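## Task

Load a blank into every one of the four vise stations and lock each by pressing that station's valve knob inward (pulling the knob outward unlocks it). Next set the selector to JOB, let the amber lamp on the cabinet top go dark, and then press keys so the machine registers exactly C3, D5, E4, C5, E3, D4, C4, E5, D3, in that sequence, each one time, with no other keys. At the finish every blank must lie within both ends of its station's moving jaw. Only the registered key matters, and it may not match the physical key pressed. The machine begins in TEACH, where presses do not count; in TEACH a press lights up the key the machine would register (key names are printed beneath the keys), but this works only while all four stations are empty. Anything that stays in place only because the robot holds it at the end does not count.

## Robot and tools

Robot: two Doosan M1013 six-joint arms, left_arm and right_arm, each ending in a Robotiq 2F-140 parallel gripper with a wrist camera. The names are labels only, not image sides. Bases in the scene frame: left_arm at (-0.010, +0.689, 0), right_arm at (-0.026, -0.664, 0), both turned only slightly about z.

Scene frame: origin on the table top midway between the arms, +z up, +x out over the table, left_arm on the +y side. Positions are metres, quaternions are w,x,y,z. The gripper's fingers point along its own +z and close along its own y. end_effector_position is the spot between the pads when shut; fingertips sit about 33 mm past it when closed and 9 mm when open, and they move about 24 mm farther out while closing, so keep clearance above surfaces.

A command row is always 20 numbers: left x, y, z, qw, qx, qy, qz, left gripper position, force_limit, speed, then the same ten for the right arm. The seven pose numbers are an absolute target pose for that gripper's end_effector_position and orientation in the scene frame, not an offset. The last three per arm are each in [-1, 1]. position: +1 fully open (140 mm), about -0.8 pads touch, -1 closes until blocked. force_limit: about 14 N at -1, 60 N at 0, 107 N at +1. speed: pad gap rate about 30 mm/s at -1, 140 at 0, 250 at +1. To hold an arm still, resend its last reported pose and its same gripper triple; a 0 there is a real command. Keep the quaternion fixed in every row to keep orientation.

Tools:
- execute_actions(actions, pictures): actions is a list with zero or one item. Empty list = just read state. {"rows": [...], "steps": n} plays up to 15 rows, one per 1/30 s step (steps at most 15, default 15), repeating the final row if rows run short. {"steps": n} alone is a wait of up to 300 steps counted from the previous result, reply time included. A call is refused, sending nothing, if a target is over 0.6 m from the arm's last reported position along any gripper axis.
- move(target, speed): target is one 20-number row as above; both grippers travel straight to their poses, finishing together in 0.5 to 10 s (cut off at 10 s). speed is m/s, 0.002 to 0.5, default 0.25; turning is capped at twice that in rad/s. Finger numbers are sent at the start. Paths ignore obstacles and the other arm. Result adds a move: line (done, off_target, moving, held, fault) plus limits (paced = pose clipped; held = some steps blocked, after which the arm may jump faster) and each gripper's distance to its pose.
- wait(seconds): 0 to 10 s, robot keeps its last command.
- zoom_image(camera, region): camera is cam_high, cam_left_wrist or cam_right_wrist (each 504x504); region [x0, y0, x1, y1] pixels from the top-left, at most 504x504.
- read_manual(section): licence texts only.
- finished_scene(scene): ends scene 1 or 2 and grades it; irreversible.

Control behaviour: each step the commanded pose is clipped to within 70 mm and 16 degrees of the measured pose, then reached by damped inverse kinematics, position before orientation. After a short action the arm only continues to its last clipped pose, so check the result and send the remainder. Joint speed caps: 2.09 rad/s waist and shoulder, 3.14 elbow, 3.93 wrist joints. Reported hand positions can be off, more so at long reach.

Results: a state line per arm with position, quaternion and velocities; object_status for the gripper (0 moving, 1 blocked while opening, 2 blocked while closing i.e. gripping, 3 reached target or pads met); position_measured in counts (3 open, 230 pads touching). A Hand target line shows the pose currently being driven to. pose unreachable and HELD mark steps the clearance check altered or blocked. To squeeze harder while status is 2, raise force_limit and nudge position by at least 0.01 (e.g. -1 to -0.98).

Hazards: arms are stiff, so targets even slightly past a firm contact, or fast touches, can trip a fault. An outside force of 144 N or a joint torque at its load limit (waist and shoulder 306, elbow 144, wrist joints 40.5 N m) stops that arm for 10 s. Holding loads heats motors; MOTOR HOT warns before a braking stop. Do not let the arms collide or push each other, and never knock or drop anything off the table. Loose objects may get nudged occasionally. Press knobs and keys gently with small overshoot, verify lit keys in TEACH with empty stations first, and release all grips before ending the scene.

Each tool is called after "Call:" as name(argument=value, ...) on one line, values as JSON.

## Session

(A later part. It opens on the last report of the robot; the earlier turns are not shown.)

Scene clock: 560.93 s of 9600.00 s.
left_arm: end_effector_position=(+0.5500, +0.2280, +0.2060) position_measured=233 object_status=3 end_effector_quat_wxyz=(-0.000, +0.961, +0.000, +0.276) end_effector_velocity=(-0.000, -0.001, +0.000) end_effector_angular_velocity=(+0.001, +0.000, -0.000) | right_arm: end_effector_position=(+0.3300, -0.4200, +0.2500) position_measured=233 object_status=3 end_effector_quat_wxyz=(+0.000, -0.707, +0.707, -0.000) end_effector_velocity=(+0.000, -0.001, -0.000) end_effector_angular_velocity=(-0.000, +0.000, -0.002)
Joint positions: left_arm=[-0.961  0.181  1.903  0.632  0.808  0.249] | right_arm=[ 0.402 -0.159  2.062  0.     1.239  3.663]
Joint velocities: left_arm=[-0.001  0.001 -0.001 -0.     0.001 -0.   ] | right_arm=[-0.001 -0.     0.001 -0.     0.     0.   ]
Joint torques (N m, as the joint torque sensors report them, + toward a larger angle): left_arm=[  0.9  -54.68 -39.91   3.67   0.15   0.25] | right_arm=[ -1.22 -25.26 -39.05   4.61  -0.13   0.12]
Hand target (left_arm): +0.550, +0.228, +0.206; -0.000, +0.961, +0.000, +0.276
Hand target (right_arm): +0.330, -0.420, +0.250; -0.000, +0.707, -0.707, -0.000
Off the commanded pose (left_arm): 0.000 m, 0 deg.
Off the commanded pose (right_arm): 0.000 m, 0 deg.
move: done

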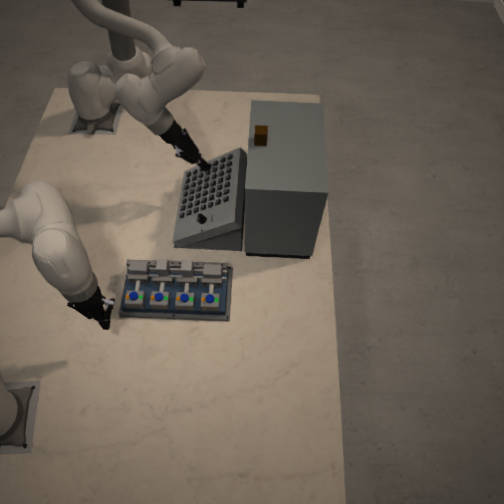

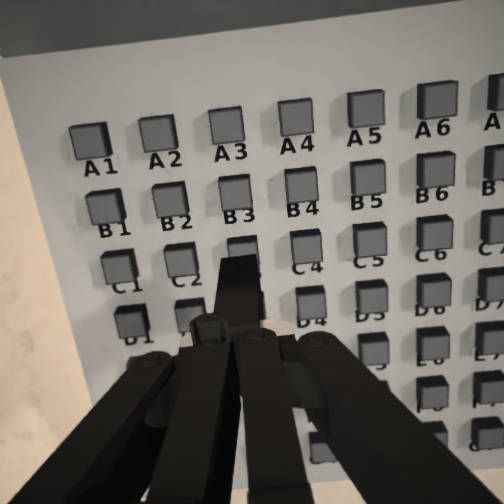

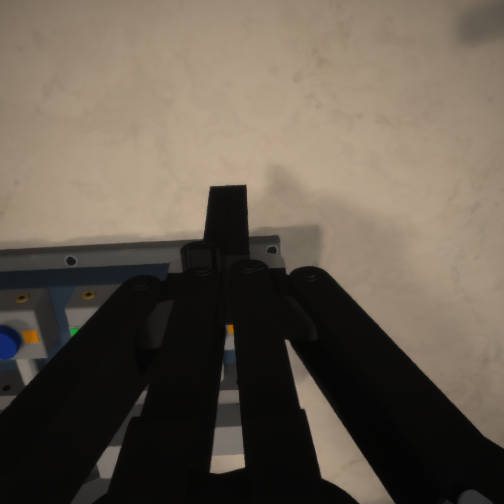

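Call:
finished_scene(scene=1)

The scene is finished: the task was done.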